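# Move the bottle-and-beaker tray to the other bench

## Task

Carry the tray holding the bottles and beakers until it sits entirely on the second bench, with every bottle and beaker standing upright inside it at the finish. Any bottle or beaker leaning half over or reaching the floor means failure. The glass beakers break, and the task fails, if they drop more than a few centimetres or are struck hard. At the end the robot must have released everything and moved away, must not have toppled or be left tilted, and nothing may stay in place only because the robot is holding it.

## Robot and tools

ROBOT. A wheeled base with a vertical column, a tilting head and two 6-joint arms, each ending in a parallel gripper. Folded, as at the start, it measures 0.73 m long, 0.62 m wide and 1.88 m tall, and its front sits 0.40 m ahead of the column. The base drives forward or back and turns in place; it cannot move sideways. Cameras: cam_head_left, cam_head_right, cam_left_wrist, cam_right_wrist, nav_camera (low at the front), all 504x504 pixels. Now and then something may briefly nudge a loose object.

FRAMES. Base frame: origin on the floor under the column, midway between the drive wheels; x forward, y left, z up. left_hand and right_hand are reported in it: the point where the fingers meet, with the tips 8 mm past it. The hand's z axis is the finger direction (quat_wxyz maps (0,0,1) onto it), its y axis runs along the opening. base_odometry is in the odometry frame, which is the base frame at the scene's start; it counts wheel rotation only, so slip looks like travel. Heading is positive leftward, -3.142 to 3.142.

execute_actions(actions, cameras). actions holds one action or none (none just reports state and images). An action may contain:
- base: exactly one relative command. translate_m: drive straight by that many metres from where the base last reported itself, forward positive, -3 to 3. rotate_rad: spin in place by that angle, left/counter-clockwise positive, -3.2 to 3.2.
- joints: a single dictionary shared by both arms and the head, keyed by joint name, each value an absolute target. head_tilt_rad -0.61 to 1.308 (0 about level, positive looks down). left_joint1_rad..left_joint6_rad and right_joint1_rad..right_joint6_rad in radians: joint1 -2.879 to 2.879, joint2 0 to 3.141, joint3 0 to 3.019, joint4 -1.692 to 1.57, joint5 -1.57 to 1.57 (positive swings the hand to the robot's right), joint6 -2.094 to 2.094 (positive rolls clockwise seen from behind). left_gripper_m / right_gripper_m: fingertip gap in metres, 0 (closed) to 0.093.
- speeds: lower top speed for this action only: translate_m 0.05 to 0.8 m/s, rotate_rad 0.1 to 1 rad/s (maximum is the default). It does not slow arms. A base command needing over 8.667 s is refused.
cameras: list of names, or null/["all"] for all, [] for none. Unknown keys or out-of-range numbers reject the whole call with no motion. Motions in one action start together. A joint or base you omit may still be driving to an older target. No action runs past 15 s. If a result reports a stop, the rest of that reply's motion calls are skipped.

ARM GEOMETRY (typical). With joint1 at -1.57 (left) or 1.57 (right) and joints 5 and 6 at 0, the arm swings in a vertical plane pointing forward, 0.23 m beside the column. Let a = j2 - 0.35, b = 1.05 + j2 - j3, c = b - j4 (c = 1.57 means fingers straight down). Hand point: ahead = 0.12 + 0.39 sin a + 0.38 cos b + 0.25 cos c; up = 1.46 + 0.39 cos a - 0.38 sin b - 0.25 sin c. E.g. j2, j3, j4 = 0.93, 0.78, 0.14 gives 0.60 m ahead, 1.21 m up. Real hands settle up to ~5 cm lower and nearer the column (~12 cm with heavy or far loads); trust left_hand/right_hand (1-3 cm error). Reach is about 1 m from the shoulder, down to 0.47 m high at 0.3 m ahead; never the floor.
Loads per arm, fingers down: 3.2 kg at ~0.4 m ahead, 0.65-1.2 m up; 2 kg to 0.6 m ahead, 0.65-1.25 m up; 1 kg to 0.8 m ahead, 0.9-1.2 m up; 0.3 kg to 0.6 m ahead, 0.65-1.6 m up. A gripper holds roughly 2-6 kg. Too much load, or fingers under ~1.2 rad below horizontal, makes the arm sag and report time_out/off_target; 0.2 kg tolerates 0.35 rad.
Gripper: fingers 7 cm; outer span exceeds the reading by 1 cm at tips, 5 cm at base; body 10 cm wide, 7 cm thick; wrist camera 9 cm behind the tips, sticking 11 cm out on one side. To grip, command an opening below the object's width (off_target is then expected). Reading staying 0.002 m or more above target means something is held.
Friction: changes under ~0.03 rad (0.08 for joints 2, 3) may not move anything despite done. For gentle contact, step ~0.05 rad per call from your previous target.

RESULTS. base_status/joint_status: done; off_target (stopped short, may keep pushing); contact_stop (base only, a wheel stalled); time_out; not_followed or the line joint command not followed with a cause: line (a safety check withheld that arm's targets for nearing the other arm, the body, or an obstacle; back each moved joint off 0.05 rad or more, move the other arm, or drive away). on_its_own covers uncommanded behaviour; held at is a held target, not a position. motor_effort lists left_wheel and right_wheel in percent (positive pushes forward; bracket = peak); out-of-rest-range means pushing or loaded. turned_by_wheels vs turned_by_imu differing by over ~4% and 0.05 rad means collision or slip. base_tilt in degrees, forward/right positive, ~1 degree bias. wheel_motors_off = 1 while wheel motors are cut. Joint torques are raw, offset and noisy. MOTOR HOT warns from 85 °C; OVER-TEMPERATURE FAULT at 100 °C drops that arm, keys then read limit_stop_at_motor_heat (resend targets).

OTHER TOOLS. wait(seconds 0-10). zoom_image(camera, region [x0,y0,x1,y1] pixels, at most 504 wide/high) on the latest full image. read_manual(section "licences"). finished_scene(scene: current number) ends it irreversibly and reveals the next task.

AVOID. Blocked arms keep pushing and overheat; resend their reported positions to relax (a loaded arm then sinks ~1 cm per kg). After a stall, reverse 0.05 m before turning. Tabletops 0.30-1.20 m high can slide over the base housing into the column; a forward-tilt drop of 0.5 degrees means leaning back, so reverse 0.05 m. About 3 s of hard base pushing cuts wheel motors for 2 s. Never let the arms collide or press on each other. While you think, the robot holds the last command. Don't drop, slam or shove.

Each tool is called after "Emit:" by a JSON object that holds its "fn" and its "kwargs", one argument or row to a line.

## Session

Emit:
{"fn": "execute_actions", "kwargs": {
  "actions": []
}}

Scene clock: 0.00 s.
Joint torques (N m, as the arm reports them, + toward a larger angle): no reading
base_odometry: x=+0.000 y=+0.000 heading=+0.000 (m, m, rad; odometry frame)
turned_by_wheels: +0.000 (rad since the last result)
turned_by_imu: +0.000 (rad since the last result)
base_tilt: forward=+0.2 right=+0.1 (deg)
base_status: not commanded
joint_positions: head_tilt_rad=+0.879 left_joint1_rad=-1.565 left_joint2_rad=+0.897 left_joint3_rad=+0.375 left_joint4_rad=-0.931 left_joint5_rad=-0.002 left_joint6_rad=-0.084 left_gripper_m=+0.095 right_joint1_rad=+1.600 right_joint2_rad=+0.839 right_joint3_rad=+0.374 right_joint4_rad=-0.959 right_joint5_rad=-0.031 right_joint6_rad=-0.101 right_gripper_m=+0.095
joint_status: not commanded
wheel_motors_off: 0
motor_effort: left_wheel=+7 right_wheel=+5 (%)
left_hand: x=+0.1289 y=+0.2260 z=+1.2552 quat_wxyz=(+0.448, +0.039, -0.893, -0.021) (m; base frame)
right_hand: x=+0.1354 y=-0.2144 z=+1.2615 quat_wxyz=(+0.434, +0.051, -0.899, -0.044) (m; base frame)
pictures: cam_head_left, cam_head_right, cam_left_wrist, cam_right_wrist, nav_camera
Images, in order (width x height): cam_head_left 504x504, cam_head_right 504x504, cam_left_wrist 504x504, cam_right_wrist 504x504, nav_camera 504x504.

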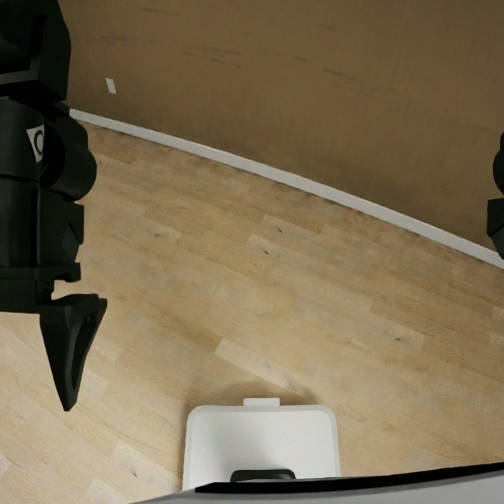

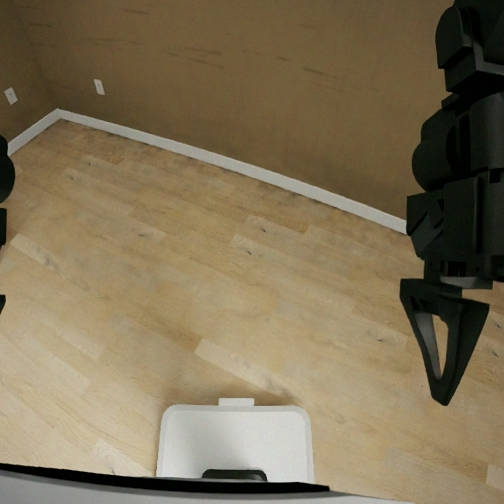

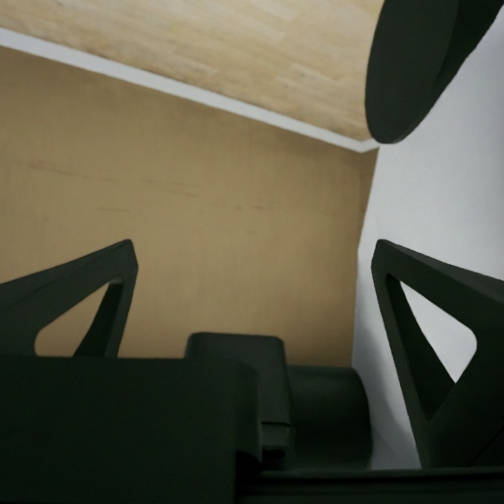

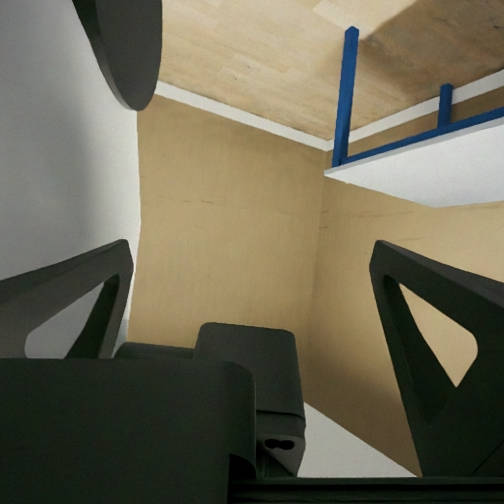

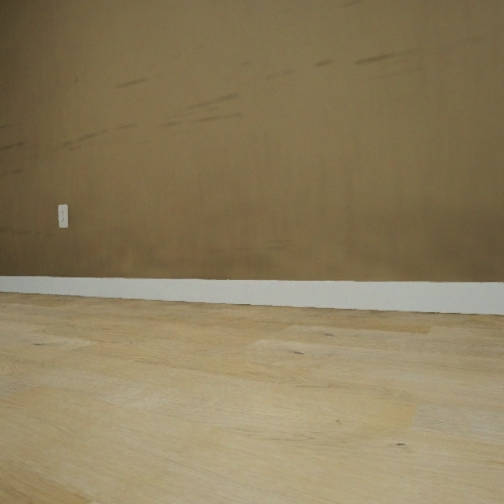

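Emit:
{"fn": "execute_actions", "kwargs": {
  "actions": [
    {"base":{"rotate_rad":-1.9},"joints":{"head_tilt_rad":0.55}}
  ],
  "cameras": ["cam_head_left","cam_head_right","cam_left_wrist","cam_right_wrist","nav_camera"]
}}

Scene clock: 10.50 s.
Joint torques (N m, as the arm reports them, + toward a larger angle): left_arm=[ 0.64 -8.9  -0.9  -0.84 -0.03  0.04] | right_arm=[-0.5  -6.6  -0.44 -1.27 -0.08  0.02]
base_odometry: x=+0.000 y=+0.000 heading=-1.898 (m, m, rad; odometry frame)
turned_by_wheels: -1.898 (rad since the last result)
turned_by_imu: -1.878 (rad since the last result)
base_tilt: forward=+0.2 right=+0.2 (deg)
base_status: done
joint_positions: head_tilt_rad=+0.568 left_joint1_rad=-1.565 left_joint2_rad=+0.897 left_joint3_rad=+0.375 left_joint4_rad=-0.931 left_joint5_rad=-0.002 left_joint6_rad=-0.084 left_gripper_m=+0.095 right_joint1_rad=+1.600 right_joint2_rad=+0.839 right_joint3_rad=+0.374 right_joint4_rad=-0.959 right_joint5_rad=-0.031 right_joint6_rad=-0.101 right_gripper_m=+0.095
joint_status: all done
wheel_motors_off: 0
motor_effort: left_wheel=+9(84) right_wheel=-8(49) (%)
left_hand: x=+0.1289 y=+0.2260 z=+1.2552 quat_wxyz=(+0.448, +0.039, -0.893, -0.021) (m; base frame)
right_hand: x=+0.1354 y=-0.2144 z=+1.2615 quat_wxyz=(+0.434, +0.051, -0.899, -0.044) (m; base frame)
pictures: cam_head_left, cam_head_right, cam_left_wrist, cam_right_wrist, nav_camera
Images, in order (width x height): cam_head_left 504x504, cam_head_right 504x504, cam_left_wrist 504x504, cam_right_wrist 504x504, nav_camera 504x504.

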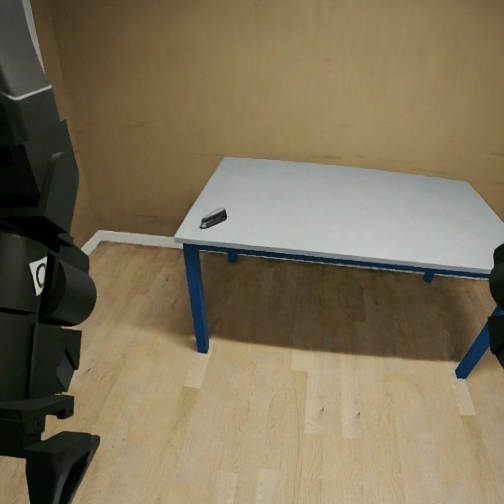

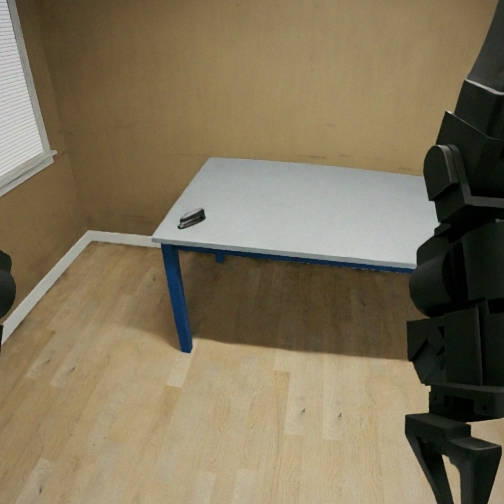

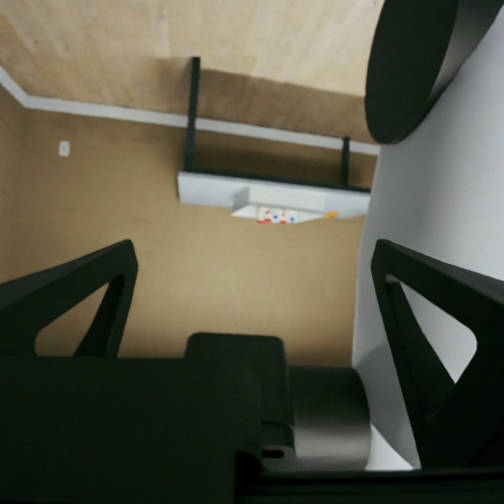

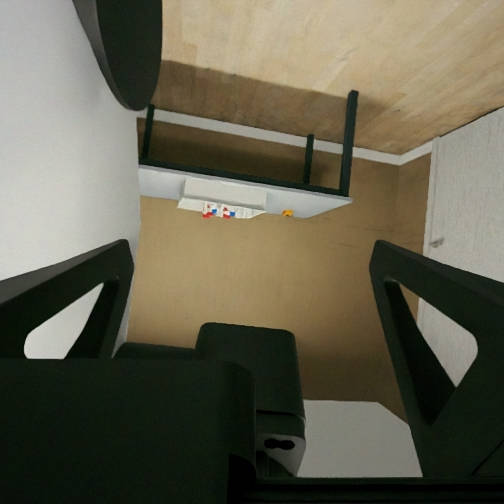

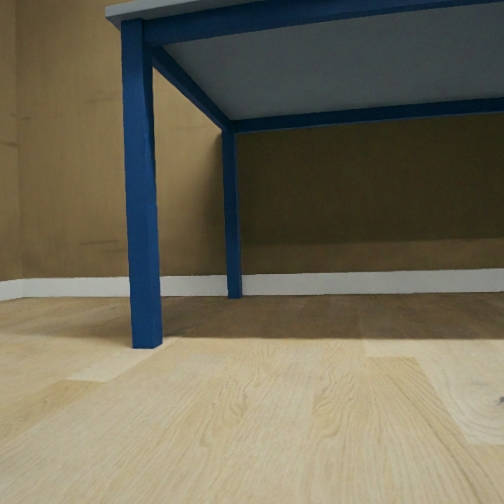

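Emit:
{"fn": "execute_actions", "kwargs": {
  "actions": [
    {"base":{"rotate_rad":3.1}}
  ],
  "cameras": ["cam_head_left","cam_head_right","nav_camera"]
}}

Emit:
{"fn": "zoom_image", "kwargs": {
  "camera": "cam_head_left",
  "region": [130,60,380,260]
}}

Scene clock: 22.73 s.
Joint torques (N m, as the arm reports them, + toward a larger angle): left_arm=[ 0.59 -8.69 -0.96 -0.83 -0.04  0.06] | right_arm=[-0.47 -6.68 -0.47 -1.28 -0.09  0.02]
base_odometry: x=+0.000 y=+0.000 heading=+1.201 (m, m, rad; odometry frame)
turned_by_wheels: +3.099 (rad since the last result)
turned_by_imu: +3.066 (rad since the last result)
base_tilt: forward=+0.2 right=+0.1 (deg)
base_status: done
joint_positions: head_tilt_rad=+0.568 left_joint1_rad=-1.565 left_joint2_rad=+0.897 left_joint3_rad=+0.375 left_joint4_rad=-0.931 left_joint5_rad=-0.002 left_joint6_rad=-0.084 left_gripper_m=+0.095 right_joint1_rad=+1.600 right_joint2_rad=+0.839 right_joint3_rad=+0.374 right_joint4_rad=-0.959 right_joint5_rad=-0.031 right_joint6_rad=-0.101 right_gripper_m=+0.095
joint_status: not commanded
wheel_motors_off: 0
motor_effort: left_wheel=-10(77) right_wheel=+8(74) (%)
left_hand: x=+0.1289 y=+0.2260 z=+1.2552 quat_wxyz=(+0.448, +0.039, -0.893, -0.021) (m; base frame)
right_hand: x=+0.1354 y=-0.2144 z=+1.2615 quat_wxyz=(+0.434, +0.051, -0.899, -0.044) (m; base frame)
pictures: cam_head_left, cam_head_right, nav_camera
Images, in order (width x height): cam_head_left 504x504, cam_head_right 504x504, nav_camera 504x504.

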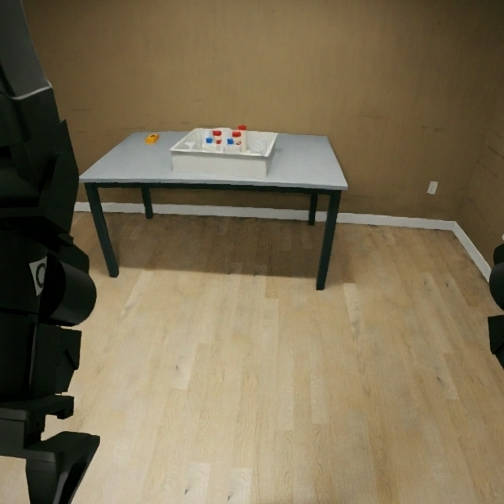

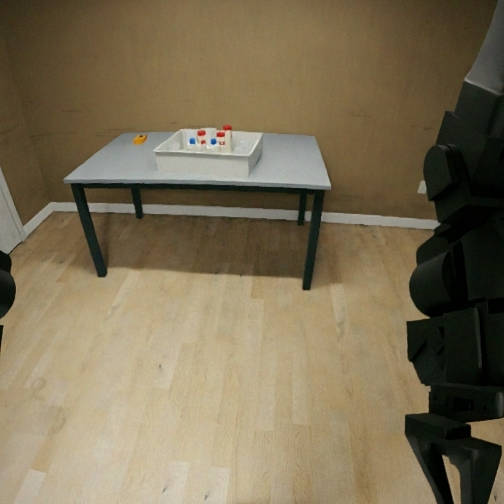

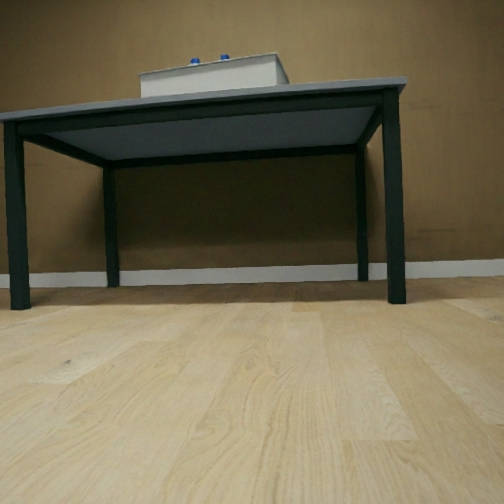

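Region (130, 60, 380, 260) of cam_head_left's 504x504 image, scaled by 2.016, with more detail than that image has; it fills the top 403 rows of this view, and the rest is white.

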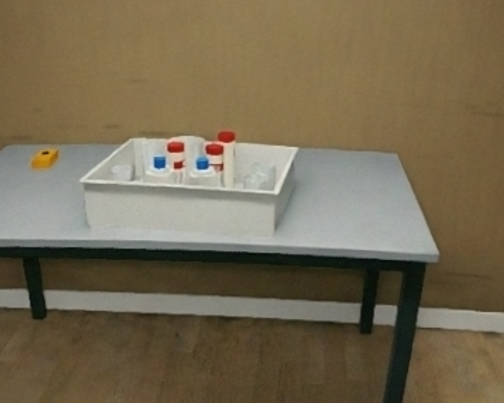

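Emit:
{"fn": "execute_actions", "kwargs": {
  "actions": [
    {"base":{"rotate_rad":0.36}}
  ],
  "cameras": []
}}

Emit:
{"fn": "execute_actions", "kwargs": {
  "actions": [
    {"base":{"translate_m":1.07},"joints":{"head_tilt_rad":0.75}}
  ],
  "cameras": []
}}

Emit:
{"fn": "execute_actions", "kwargs": {
  "actions": [
    {"base":{"rotate_rad":-0.56}}
  ],
  "cameras": ["cam_head_left","cam_head_right","nav_camera"]
}}

Scene clock: 42.30 s.
Joint torques (N m, as the arm reports them, + toward a larger angle): left_arm=[ 0.84 -8.76 -0.96 -0.84 -0.04  0.05] | right_arm=[-0.52 -6.74 -0.41 -1.29 -0.08  0.03]
base_odometry: x=+0.000 y=+0.000 heading=+1.559 (m, m, rad; odometry frame)
turned_by_wheels: +0.358 (rad since the last result)
turned_by_imu: +0.355 (rad since the last result)
base_tilt: forward=+0.1 right=+0.2 (deg)
base_status: done
joint_positions: head_tilt_rad=+0.568 left_joint1_rad=-1.565 left_joint2_rad=+0.897 left_joint3_rad=+0.375 left_joint4_rad=-0.931 left_joint5_rad=-0.002 left_joint6_rad=-0.084 left_gripper_m=+0.095 right_joint1_rad=+1.600 right_joint2_rad=+0.839 right_joint3_rad=+0.374 right_joint4_rad=-0.959 right_joint5_rad=-0.031 right_joint6_rad=-0.101 right_gripper_m=+0.095
joint_status: not commanded
wheel_motors_off: 0
motor_effort: left_wheel=-9(41) right_wheel=+9(34) (%)
left_hand: x=+0.1289 y=+0.2260 z=+1.2552 quat_wxyz=(+0.448, +0.039, -0.893, -0.021) (m; base frame)
right_hand: x=+0.1354 y=-0.2144 z=+1.2615 quat_wxyz=(+0.434, +0.051, -0.899, -0.044) (m; base frame)
pictures: none
No camera images: the call's "cameras" was empty. Leave "cameras" out to get every camera's image.

Scene clock: 45.63 s.
Joint torques (N m, as the arm reports them, + toward a larger angle): left_arm=[ 0.4  -8.93 -1.   -0.9  -0.04  0.05] | right_arm=[-0.46 -6.68 -0.82 -1.19 -0.08  0.03]
base_odometry: x=+0.012 y=+1.070 heading=+1.559 (m, m, rad; odometry frame)
turned_by_wheels: +0.000 (rad since the last result)
turned_by_imu: -0.001 (rad since the last result)
base_tilt: forward=+0.0 right=+0.2 (deg)
base_status: done
joint_positions: head_tilt_rad=+0.753 left_joint1_rad=-1.565 left_joint2_rad=+0.897 left_joint3_rad=+0.378 left_joint4_rad=-0.931 left_joint5_rad=-0.002 left_joint6_rad=-0.084 left_gripper_m=+0.095 right_joint1_rad=+1.600 right_joint2_rad=+0.839 right_joint3_rad=+0.377 right_joint4_rad=-0.959 right_joint5_rad=-0.031 right_joint6_rad=-0.101 right_gripper_m=+0.095
joint_status: all done
wheel_motors_off: 0
motor_effort: left_wheel=+0(99) right_wheel=-1(79) (%)
left_hand: x=+0.1307 y=+0.2260 z=+1.2545 quat_wxyz=(+0.446, +0.040, -0.894, -0.021) (m; base frame)
right_hand: x=+0.1371 y=-0.2143 z=+1.2610 quat_wxyz=(+0.432, +0.051, -0.899, -0.044) (m; base frame)
pictures: none
No camera images: the call's "cameras" was empty. Leave "cameras" out to get every camera's image.

Scene clock: 47.80 s.
Joint torques (N m, as the arm reports them, + toward a larger angle): left_arm=[ 0.45 -8.83 -1.16 -0.88 -0.04  0.05] | right_arm=[-0.44 -6.71 -0.7  -1.25 -0.09  0.02]
base_odometry: x=+0.012 y=+1.070 heading=+1.001 (m, m, rad; odometry frame)
turned_by_wheels: -0.558 (rad since the last result)
turned_by_imu: -0.549 (rad since the last result)
base_tilt: forward=+0.2 right=+0.2 (deg)
base_status: done
joint_positions: head_tilt_rad=+0.753 left_joint1_rad=-1.565 left_joint2_rad=+0.897 left_joint3_rad=+0.378 left_joint4_rad=-0.931 left_joint5_rad=-0.002 left_joint6_rad=-0.084 left_gripper_m=+0.095 right_joint1_rad=+1.600 right_joint2_rad=+0.839 right_joint3_rad=+0.377 right_joint4_rad=-0.959 right_joint5_rad=-0.031 right_joint6_rad=-0.101 right_gripper_m=+0.095
joint_status: not commanded
wheel_motors_off: 0
motor_effort: left_wheel=+11(70) right_wheel=-8(85) (%)
left_hand: x=+0.1307 y=+0.2260 z=+1.2545 quat_wxyz=(+0.446, +0.040, -0.894, -0.021) (m; base frame)
right_hand: x=+0.1371 y=-0.2143 z=+1.2610 quat_wxyz=(+0.432, +0.051, -0.899, -0.044) (m; base frame)
pictures: cam_head_left, cam_head_right, nav_camera
Images, in order (width x height): cam_head_left 504x504, cam_head_right 504x504, nav_camera 504x504.

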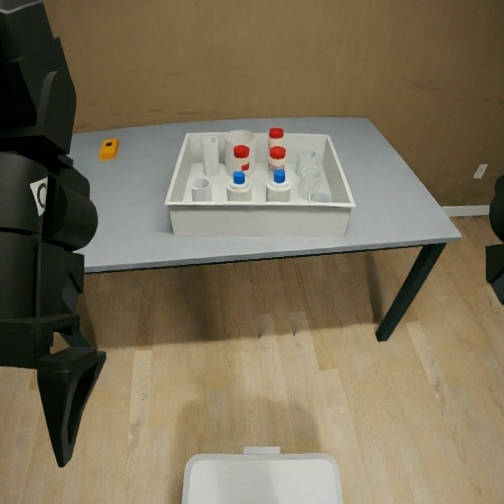

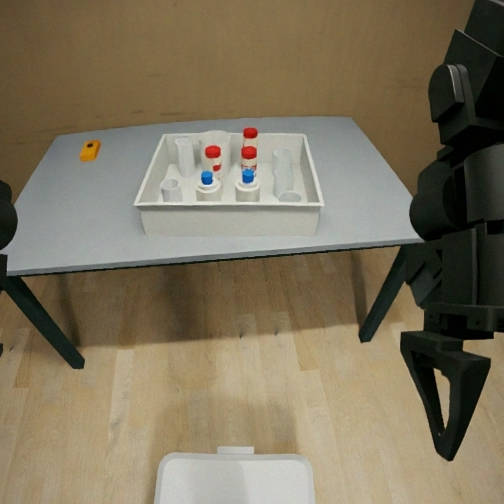

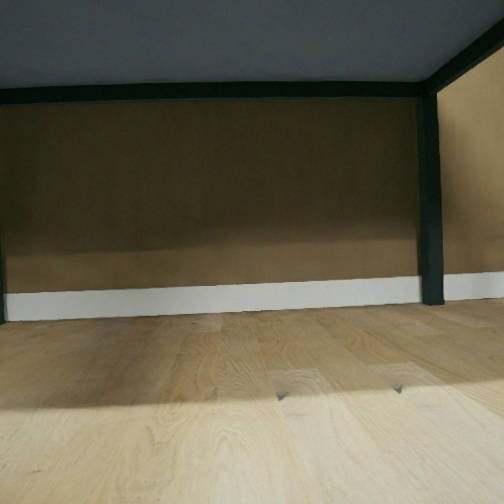

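Emit:
{"fn": "execute_actions", "kwargs": {
  "actions": [
    {"base":{"translate_m":0.2},"joints":{"head_tilt_rad":0.95,"left_joint1_rad":-1.48,"left_joint2_rad":1.1,"left_joint3_rad":0.78,"left_joint4_rad":-0.17,"left_joint5_rad":0.08,"left_joint6_rad":0.045,"right_joint1_rad":1.48,"right_joint2_rad":1.1,"right_joint3_rad":0.78,"right_joint4_rad":-0.17,"right_joint5_rad":-0.08,"right_joint6_rad":-0.045,"left_gripper_m":0.07,"right_gripper_m":0.07}}
  ],
  "cameras": ["cam_head_left","cam_head_right","cam_left_wrist","cam_right_wrist"]
}}

Scene clock: 62.80 s.
Joint torques (N m, as the arm reports them, + toward a larger angle): left_arm=[  0.83 -16.6    1.38   1.14   0.11   0.21] | right_arm=[ -0.99 -13.78   1.99   0.7   -0.13   0.16]
base_odometry: x=+0.120 y=+1.238 heading=+0.998 (m, m, rad; odometry frame)
turned_by_wheels: -0.003 (rad since the last result)
turned_by_imu: -0.004 (rad since the last result)
base_tilt: forward=+0.2 right=+0.2 (deg)
base_status: done
joint_positions: head_tilt_rad=+0.951 left_joint1_rad=-1.478 left_joint2_rad=+1.101 left_joint3_rad=+0.788 left_joint4_rad=-0.181 left_joint5_rad=+0.077 left_joint6_rad=+0.031 left_gripper_m=+0.070 right_joint1_rad=+1.475 right_joint2_rad=+1.103 right_joint3_rad=+0.790 right_joint4_rad=-0.178 right_joint5_rad=-0.078 right_joint6_rad=-0.057 right_gripper_m=+0.070
joint_status: all done
wheel_motors_off: 0
motor_effort: left_wheel=+0(88) right_wheel=+1(91) (%)
left_hand: x=+0.4744 y=+0.2568 z=+1.1183 quat_wxyz=(-0.016, +0.006, -1.000, -0.002) (m; base frame)
right_hand: x=+0.4757 y=-0.2592 z=+1.1182 quat_wxyz=(-0.017, +0.006, -1.000, +0.003) (m; base frame)
pictures: cam_head_left, cam_head_right, cam_left_wrist, cam_right_wrist
Images, in order (width x height): cam_head_left 504x504, cam_head_right 504x504, cam_left_wrist 504x504, cam_right_wrist 504x504.

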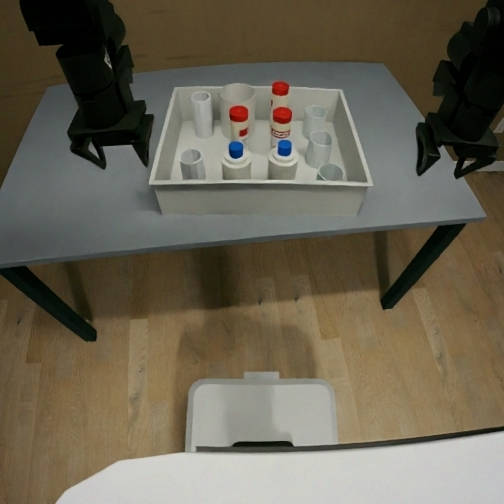

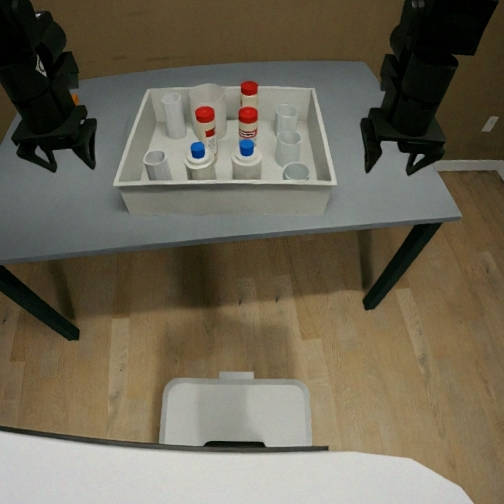

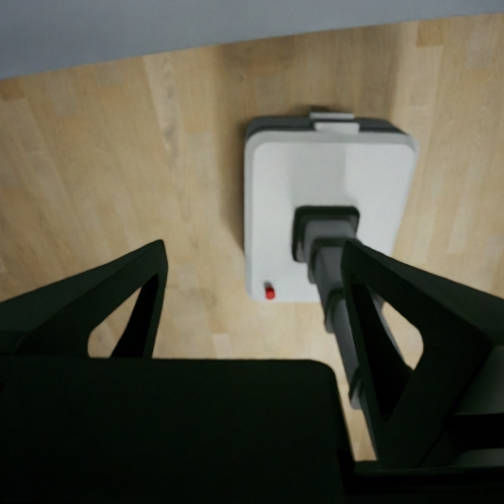

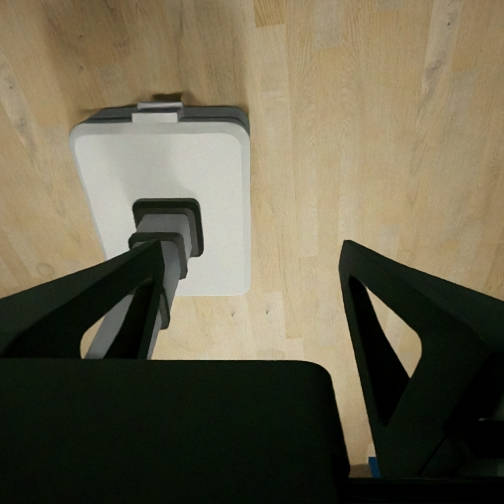

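Emit:
{"fn": "execute_actions", "kwargs": {
  "actions": [
    {"base":{"translate_m":0.36},"joints":{"head_tilt_rad":1.15},"speeds":{"translate_m":0.3}}
  ],
  "cameras": ["cam_head_left","cam_head_right","cam_left_wrist","cam_right_wrist"]
}}

Scene clock: 76.43 s.
Joint torques (N m, as the arm reports them, + toward a larger angle): left_arm=[  0.95 -16.18   1.83   1.1    0.12   0.19] | right_arm=[ -1.02 -13.62   2.32   0.57  -0.13   0.16]
base_odometry: x=+0.316 y=+1.541 heading=+0.996 (m, m, rad; odometry frame)
turned_by_wheels: -0.002 (rad since the last result)
turned_by_imu: -0.002 (rad since the last result)
base_tilt: forward=+0.1 right=+0.2 (deg)
base_status: done
joint_positions: head_tilt_rad=+1.149 left_joint1_rad=-1.478 left_joint2_rad=+1.101 left_joint3_rad=+0.783 left_joint4_rad=-0.181 left_joint5_rad=+0.077 left_joint6_rad=+0.031 left_gripper_m=+0.070 right_joint1_rad=+1.475 right_joint2_rad=+1.103 right_joint3_rad=+0.783 right_joint4_rad=-0.177 right_joint5_rad=-0.078 right_joint6_rad=-0.057 right_gripper_m=+0.070
joint_status: all done
wheel_motors_off: 0
motor_effort: left_wheel=-3(61) right_wheel=+2(67) (%)
left_hand: x=+0.4712 y=+0.2567 z=+1.1179 quat_wxyz=(-0.013, +0.007, -1.000, -0.002) (m; base frame)
right_hand: x=+0.4716 y=-0.2590 z=+1.1176 quat_wxyz=(-0.014, +0.006, -1.000, +0.003) (m; base frame)
pictures: cam_head_left, cam_head_right, cam_left_wrist, cam_right_wrist
Images, in order (width x height): cam_head_left 504x504, cam_head_right 504x504, cam_left_wrist 504x504, cam_right_wrist 504x504.

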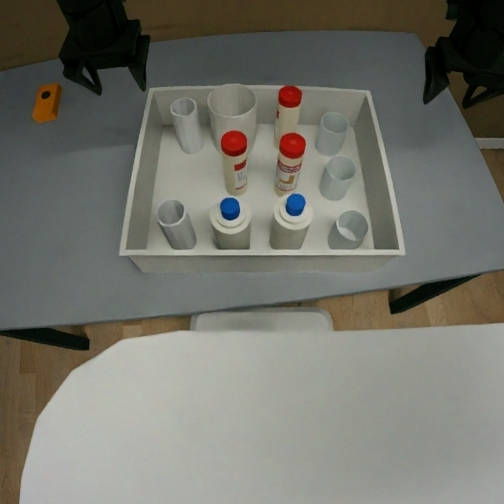

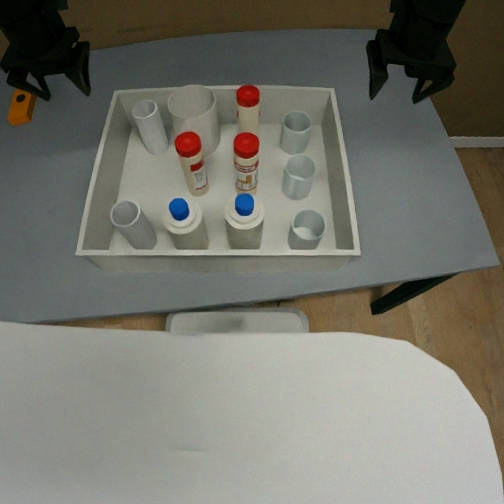

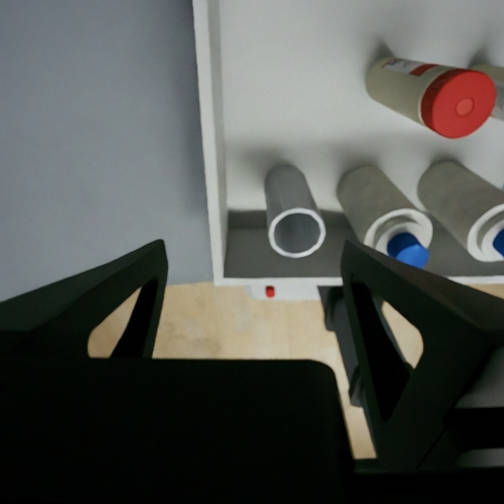

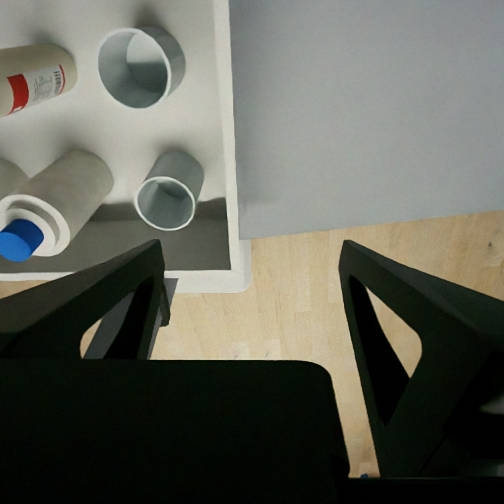

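Emit:
{"fn": "execute_actions", "kwargs": {
  "actions": [
    {"joints":{"left_joint1_rad":-1.44,"left_joint2_rad":1.47,"left_joint3_rad":1.0,"left_joint4_rad":-0.05,"left_joint5_rad":0.115,"left_joint6_rad":0.075,"right_joint1_rad":1.525,"right_joint2_rad":1.47,"right_joint3_rad":1.0,"right_joint4_rad":-0.05,"right_joint5_rad":-0.035,"right_joint6_rad":-0.01,"left_gripper_m":0.06,"right_gripper_m":0.06}}
  ],
  "cameras": ["cam_head_left","cam_head_right","cam_left_wrist","cam_right_wrist"]
}}

Scene clock: 90.30 s.
Joint torques (N m, as the arm reports them, + toward a larger angle): left_arm=[  1.72 -19.57   0.88   0.83   0.11   0.21] | right_arm=[ -1.41 -16.17   1.42   0.43   0.08   0.17]
base_odometry: x=+0.316 y=+1.541 heading=+0.996 (m, m, rad; odometry frame)
turned_by_wheels: +0.000 (rad since the last result)
turned_by_imu: +0.000 (rad since the last result)
base_tilt: forward=+0.2 right=+0.0 (deg)
base_status: not commanded
joint_positions: head_tilt_rad=+1.149 left_joint1_rad=-1.441 left_joint2_rad=+1.483 left_joint3_rad=+0.996 left_joint4_rad=-0.054 left_joint5_rad=+0.112 left_joint6_rad=+0.061 left_gripper_m=+0.060 right_joint1_rad=+1.526 right_joint2_rad=+1.484 right_joint3_rad=+0.997 right_joint4_rad=-0.052 right_joint5_rad=-0.038 right_joint6_rad=-0.024 right_gripper_m=+0.060
joint_status: all done
wheel_motors_off: 0
motor_effort: left_wheel=-3(7) right_wheel=+3(3) (%)
left_hand: x=+0.4818 y=+0.2838 z=+0.9938 quat_wxyz=(+0.006, +0.003, -1.000, +0.000) (m; base frame)
right_hand: x=+0.4827 y=-0.2457 z=+0.9903 quat_wxyz=(+0.008, +0.000, -1.000, +0.000) (m; base frame)
pictures: cam_head_left, cam_head_right, cam_left_wrist, cam_right_wrist
Images, in order (width x height): cam_head_left 504x504, cam_head_right 504x504, cam_left_wrist 504x504, cam_right_wrist 504x504.

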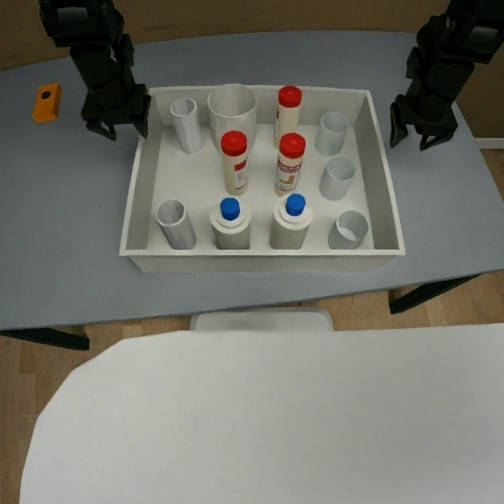

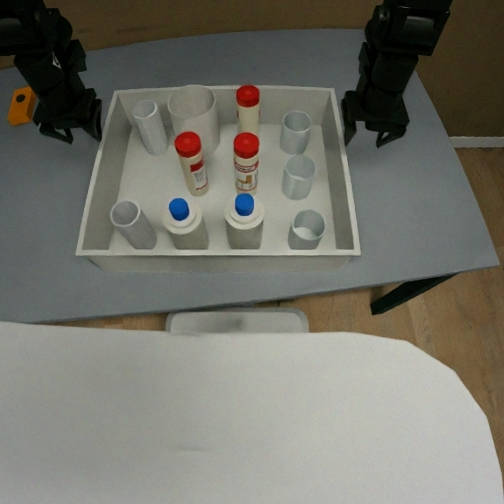

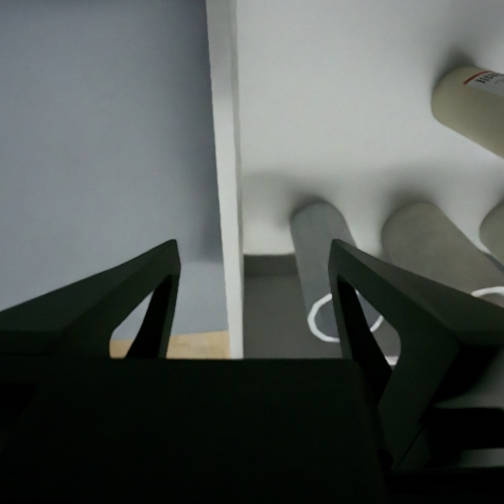

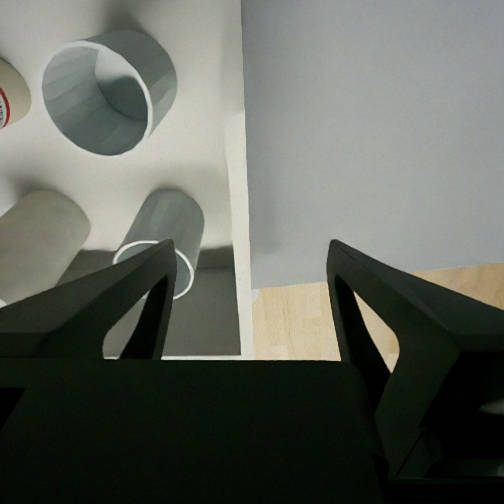

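Emit:
{"fn": "execute_actions", "kwargs": {
  "actions": [
    {"joints":{"left_joint2_rad":1.64,"left_joint3_rad":1.12,"left_joint4_rad":0.015,"left_joint5_rad":0.075,"right_joint2_rad":1.64,"right_joint3_rad":1.12,"right_joint4_rad":0.015,"right_joint5_rad":-0.075}}
  ],
  "cameras": ["cam_head_left","cam_head_right","cam_left_wrist","cam_right_wrist"]
}}

Scene clock: 101.50 s.
Joint torques (N m, as the arm reports them, + toward a larger angle): left_arm=[  2.02 -19.13   0.37   0.97  -0.21   0.21] | right_arm=[ -1.55 -15.99   0.59   0.45  -0.17   0.16]
base_odometry: x=+0.316 y=+1.541 heading=+0.996 (m, m, rad; odometry frame)
turned_by_wheels: +0.000 (rad since the last result)
turned_by_imu: +0.000 (rad since the last result)
base_tilt: forward=+0.0 right=+0.1 (deg)
base_status: not commanded
joint_positions: head_tilt_rad=+1.149 left_joint1_rad=-1.441 left_joint2_rad=+1.646 left_joint3_rad=+1.120 left_joint4_rad=+0.008 left_joint5_rad=+0.078 left_joint6_rad=+0.061 left_gripper_m=+0.060 right_joint1_rad=+1.526 right_joint2_rad=+1.641 right_joint3_rad=+1.121 right_joint4_rad=+0.011 right_joint5_rad=-0.072 right_joint6_rad=-0.024 right_gripper_m=+0.060
joint_status: all done
wheel_motors_off: 0
motor_effort: left_wheel=-4(6) right_wheel=+3(4) (%)
left_hand: x=+0.4932 y=+0.2970 z=+0.9351 quat_wxyz=(-0.004, +0.002, -1.000, -0.017) (m; base frame)
right_hand: x=+0.4989 y=-0.2424 z=+0.9338 quat_wxyz=(-0.008, +0.001, -1.000, -0.017) (m; base frame)
pictures: cam_head_left, cam_head_right, cam_left_wrist, cam_right_wrist
Images, in order (width x height): cam_head_left 504x504, cam_head_right 504x504, cam_left_wrist 504x504, cam_right_wrist 504x504.

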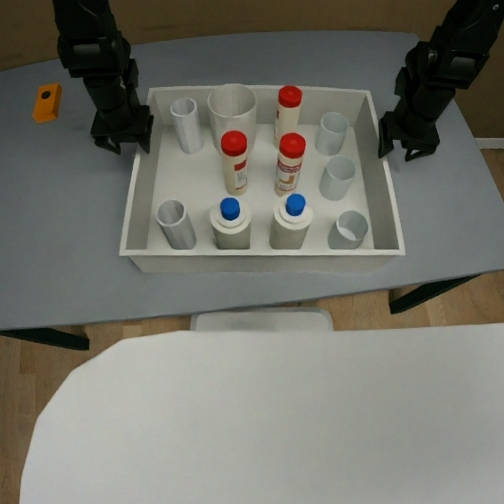

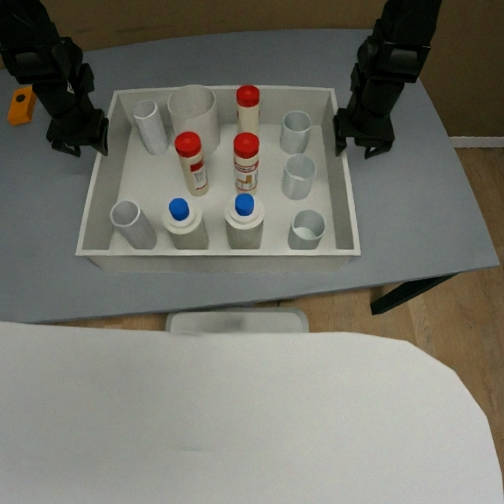

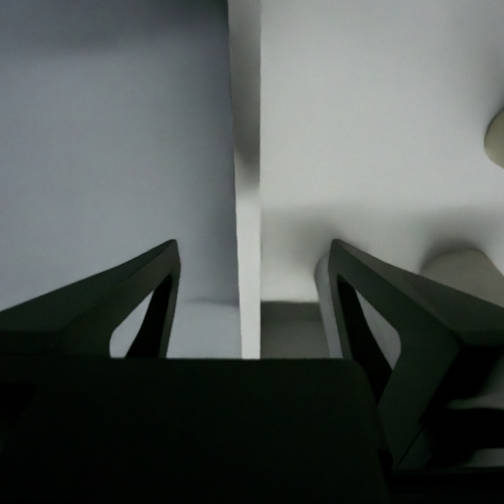

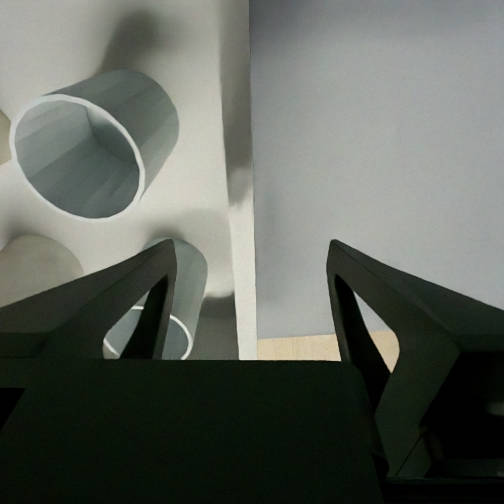

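Emit:
{"fn": "execute_actions", "kwargs": {
  "actions": [
    {"joints":{"left_joint2_rad":1.825,"left_joint3_rad":1.265,"left_joint4_rad":0.05,"right_joint2_rad":1.825,"right_joint3_rad":1.265,"right_joint4_rad":0.05,"left_gripper_m":0.048,"right_gripper_m":0.048}}
  ],
  "cameras": ["cam_head_left","cam_head_right","cam_left_wrist","cam_right_wrist"]
}}

Scene clock: 114.23 s.
Joint torques (N m, as the arm reports them, + toward a larger angle): left_arm=[  2.31 -19.5    0.23   1.03  -0.21   0.19] | right_arm=[ -1.38 -16.77   0.31   0.56  -0.17   0.16]
base_odometry: x=+0.316 y=+1.541 heading=+0.996 (m, m, rad; odometry frame)
turned_by_wheels: +0.000 (rad since the last result)
turned_by_imu: +0.000 (rad since the last result)
base_tilt: forward=+0.1 right=+0.2 (deg)
base_status: not commanded
joint_positions: head_tilt_rad=+1.149 left_joint1_rad=-1.441 left_joint2_rad=+1.835 left_joint3_rad=+1.263 left_joint4_rad=+0.042 left_joint5_rad=+0.078 left_joint6_rad=+0.061 left_gripper_m=+0.048 right_joint1_rad=+1.526 right_joint2_rad=+1.831 right_joint3_rad=+1.264 right_joint4_rad=+0.044 right_joint5_rad=-0.072 right_joint6_rad=-0.024 right_gripper_m=+0.048
joint_status: all done
wheel_motors_off: 0
motor_effort: left_wheel=-5(5) right_wheel=+3(4) (%)
left_hand: x=+0.4854 y=+0.3045 z=+0.8646 quat_wxyz=(+0.002, +0.002, -1.000, -0.017) (m; base frame)
right_hand: x=+0.4908 y=-0.2450 z=+0.8624 quat_wxyz=(-0.001, +0.001, -1.000, -0.017) (m; base frame)
pictures: cam_head_left, cam_head_right, cam_left_wrist, cam_right_wrist
Images, in order (width x height): cam_head_left 504x504, cam_head_right 504x504, cam_left_wrist 504x504, cam_right_wrist 504x504.

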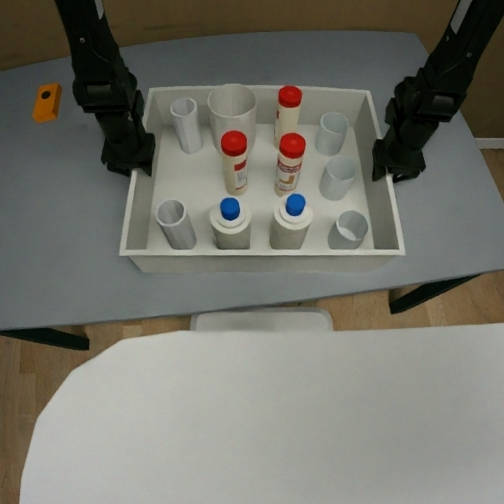

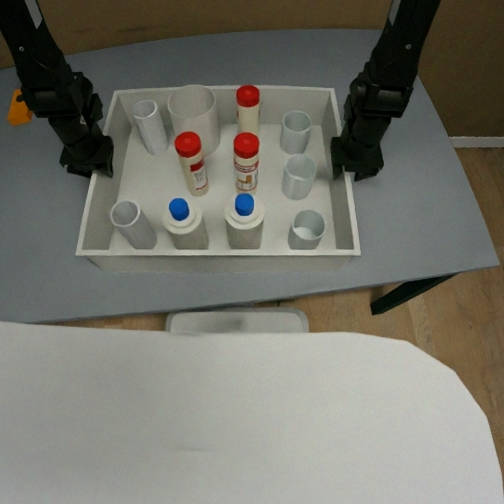

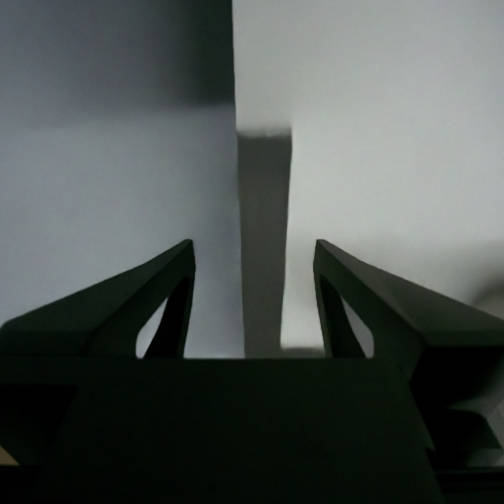

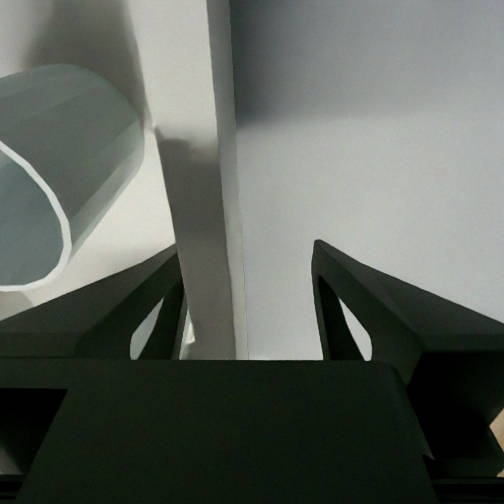

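Emit:
{"fn": "execute_actions", "kwargs": {
  "actions": [
    {"joints":{"left_joint1_rad":-1.452,"right_joint1_rad":1.55,"left_joint2_rad":1.88,"left_joint3_rad":1.315,"left_joint4_rad":0.06,"right_joint2_rad":1.88,"right_joint3_rad":1.315,"right_joint4_rad":0.06}}
  ],
  "cameras": ["cam_head_left","cam_left_wrist","cam_right_wrist"]
}}

Scene clock: 126.10 s.
Joint torques (N m, as the arm reports them, + toward a larger angle): left_arm=[  1.67 -18.09   0.21   1.22  -0.21   0.2 ] | right_arm=[ -1.06 -14.63   0.6    0.77  -0.19   0.17]
base_odometry: x=+0.316 y=+1.541 heading=+0.996 (m, m, rad; odometry frame)
turned_by_wheels: +0.000 (rad since the last result)
turned_by_imu: +0.000 (rad since the last result)
base_tilt: forward=+0.0 right=+0.1 (deg)
base_status: not commanded
joint_positions: head_tilt_rad=+1.149 left_joint1_rad=-1.444 left_joint2_rad=+1.868 left_joint3_rad=+1.315 left_joint4_rad=+0.046 left_joint5_rad=+0.078 left_joint6_rad=+0.061 left_gripper_m=+0.048 right_joint1_rad=+1.547 right_joint2_rad=+1.863 right_joint3_rad=+1.314 right_joint4_rad=+0.050 right_joint5_rad=-0.072 right_joint6_rad=-0.024 right_gripper_m=+0.048
joint_status: all done
wheel_motors_off: 0
motor_effort: left_wheel=-4(6) right_wheel=+2(3) (%)
left_hand: x=+0.4989 y=+0.3041 z=+0.8516 quat_wxyz=(-0.009, +0.000, -1.000, -0.016) (m; base frame)
right_hand: x=+0.5039 y=-0.2306 z=+0.8496 quat_wxyz=(-0.012, +0.006, -1.000, -0.026) (m; base frame)
pictures: cam_head_left, cam_left_wrist, cam_right_wrist
Images, in order (width x height): cam_head_left 504x504, cam_left_wrist 504x504, cam_right_wrist 504x504.

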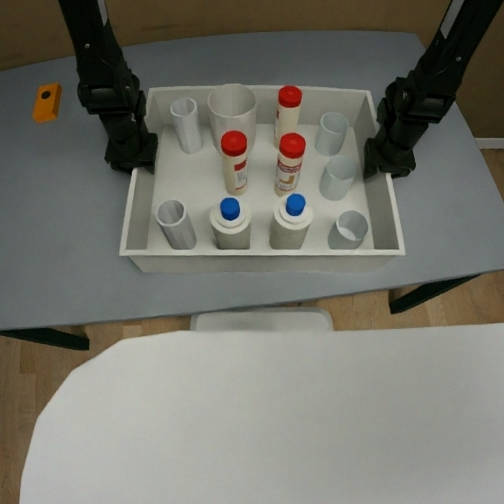

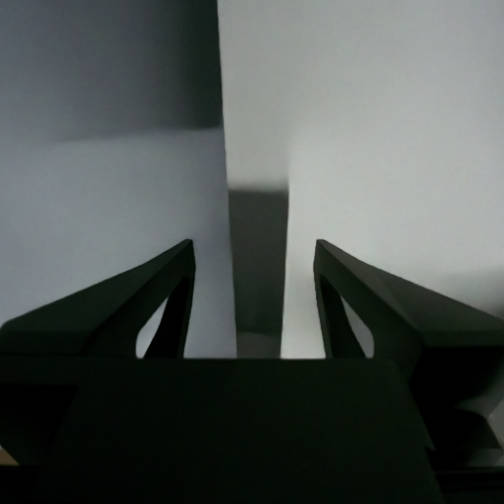

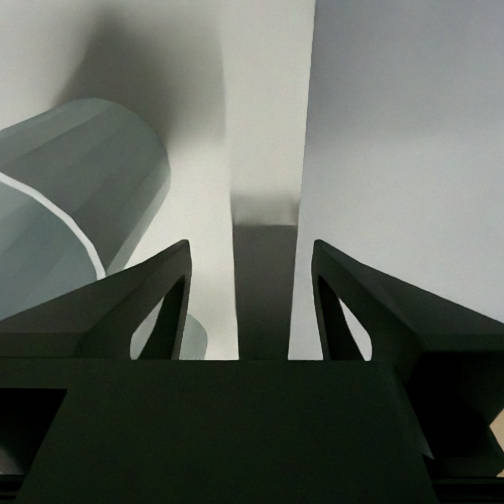

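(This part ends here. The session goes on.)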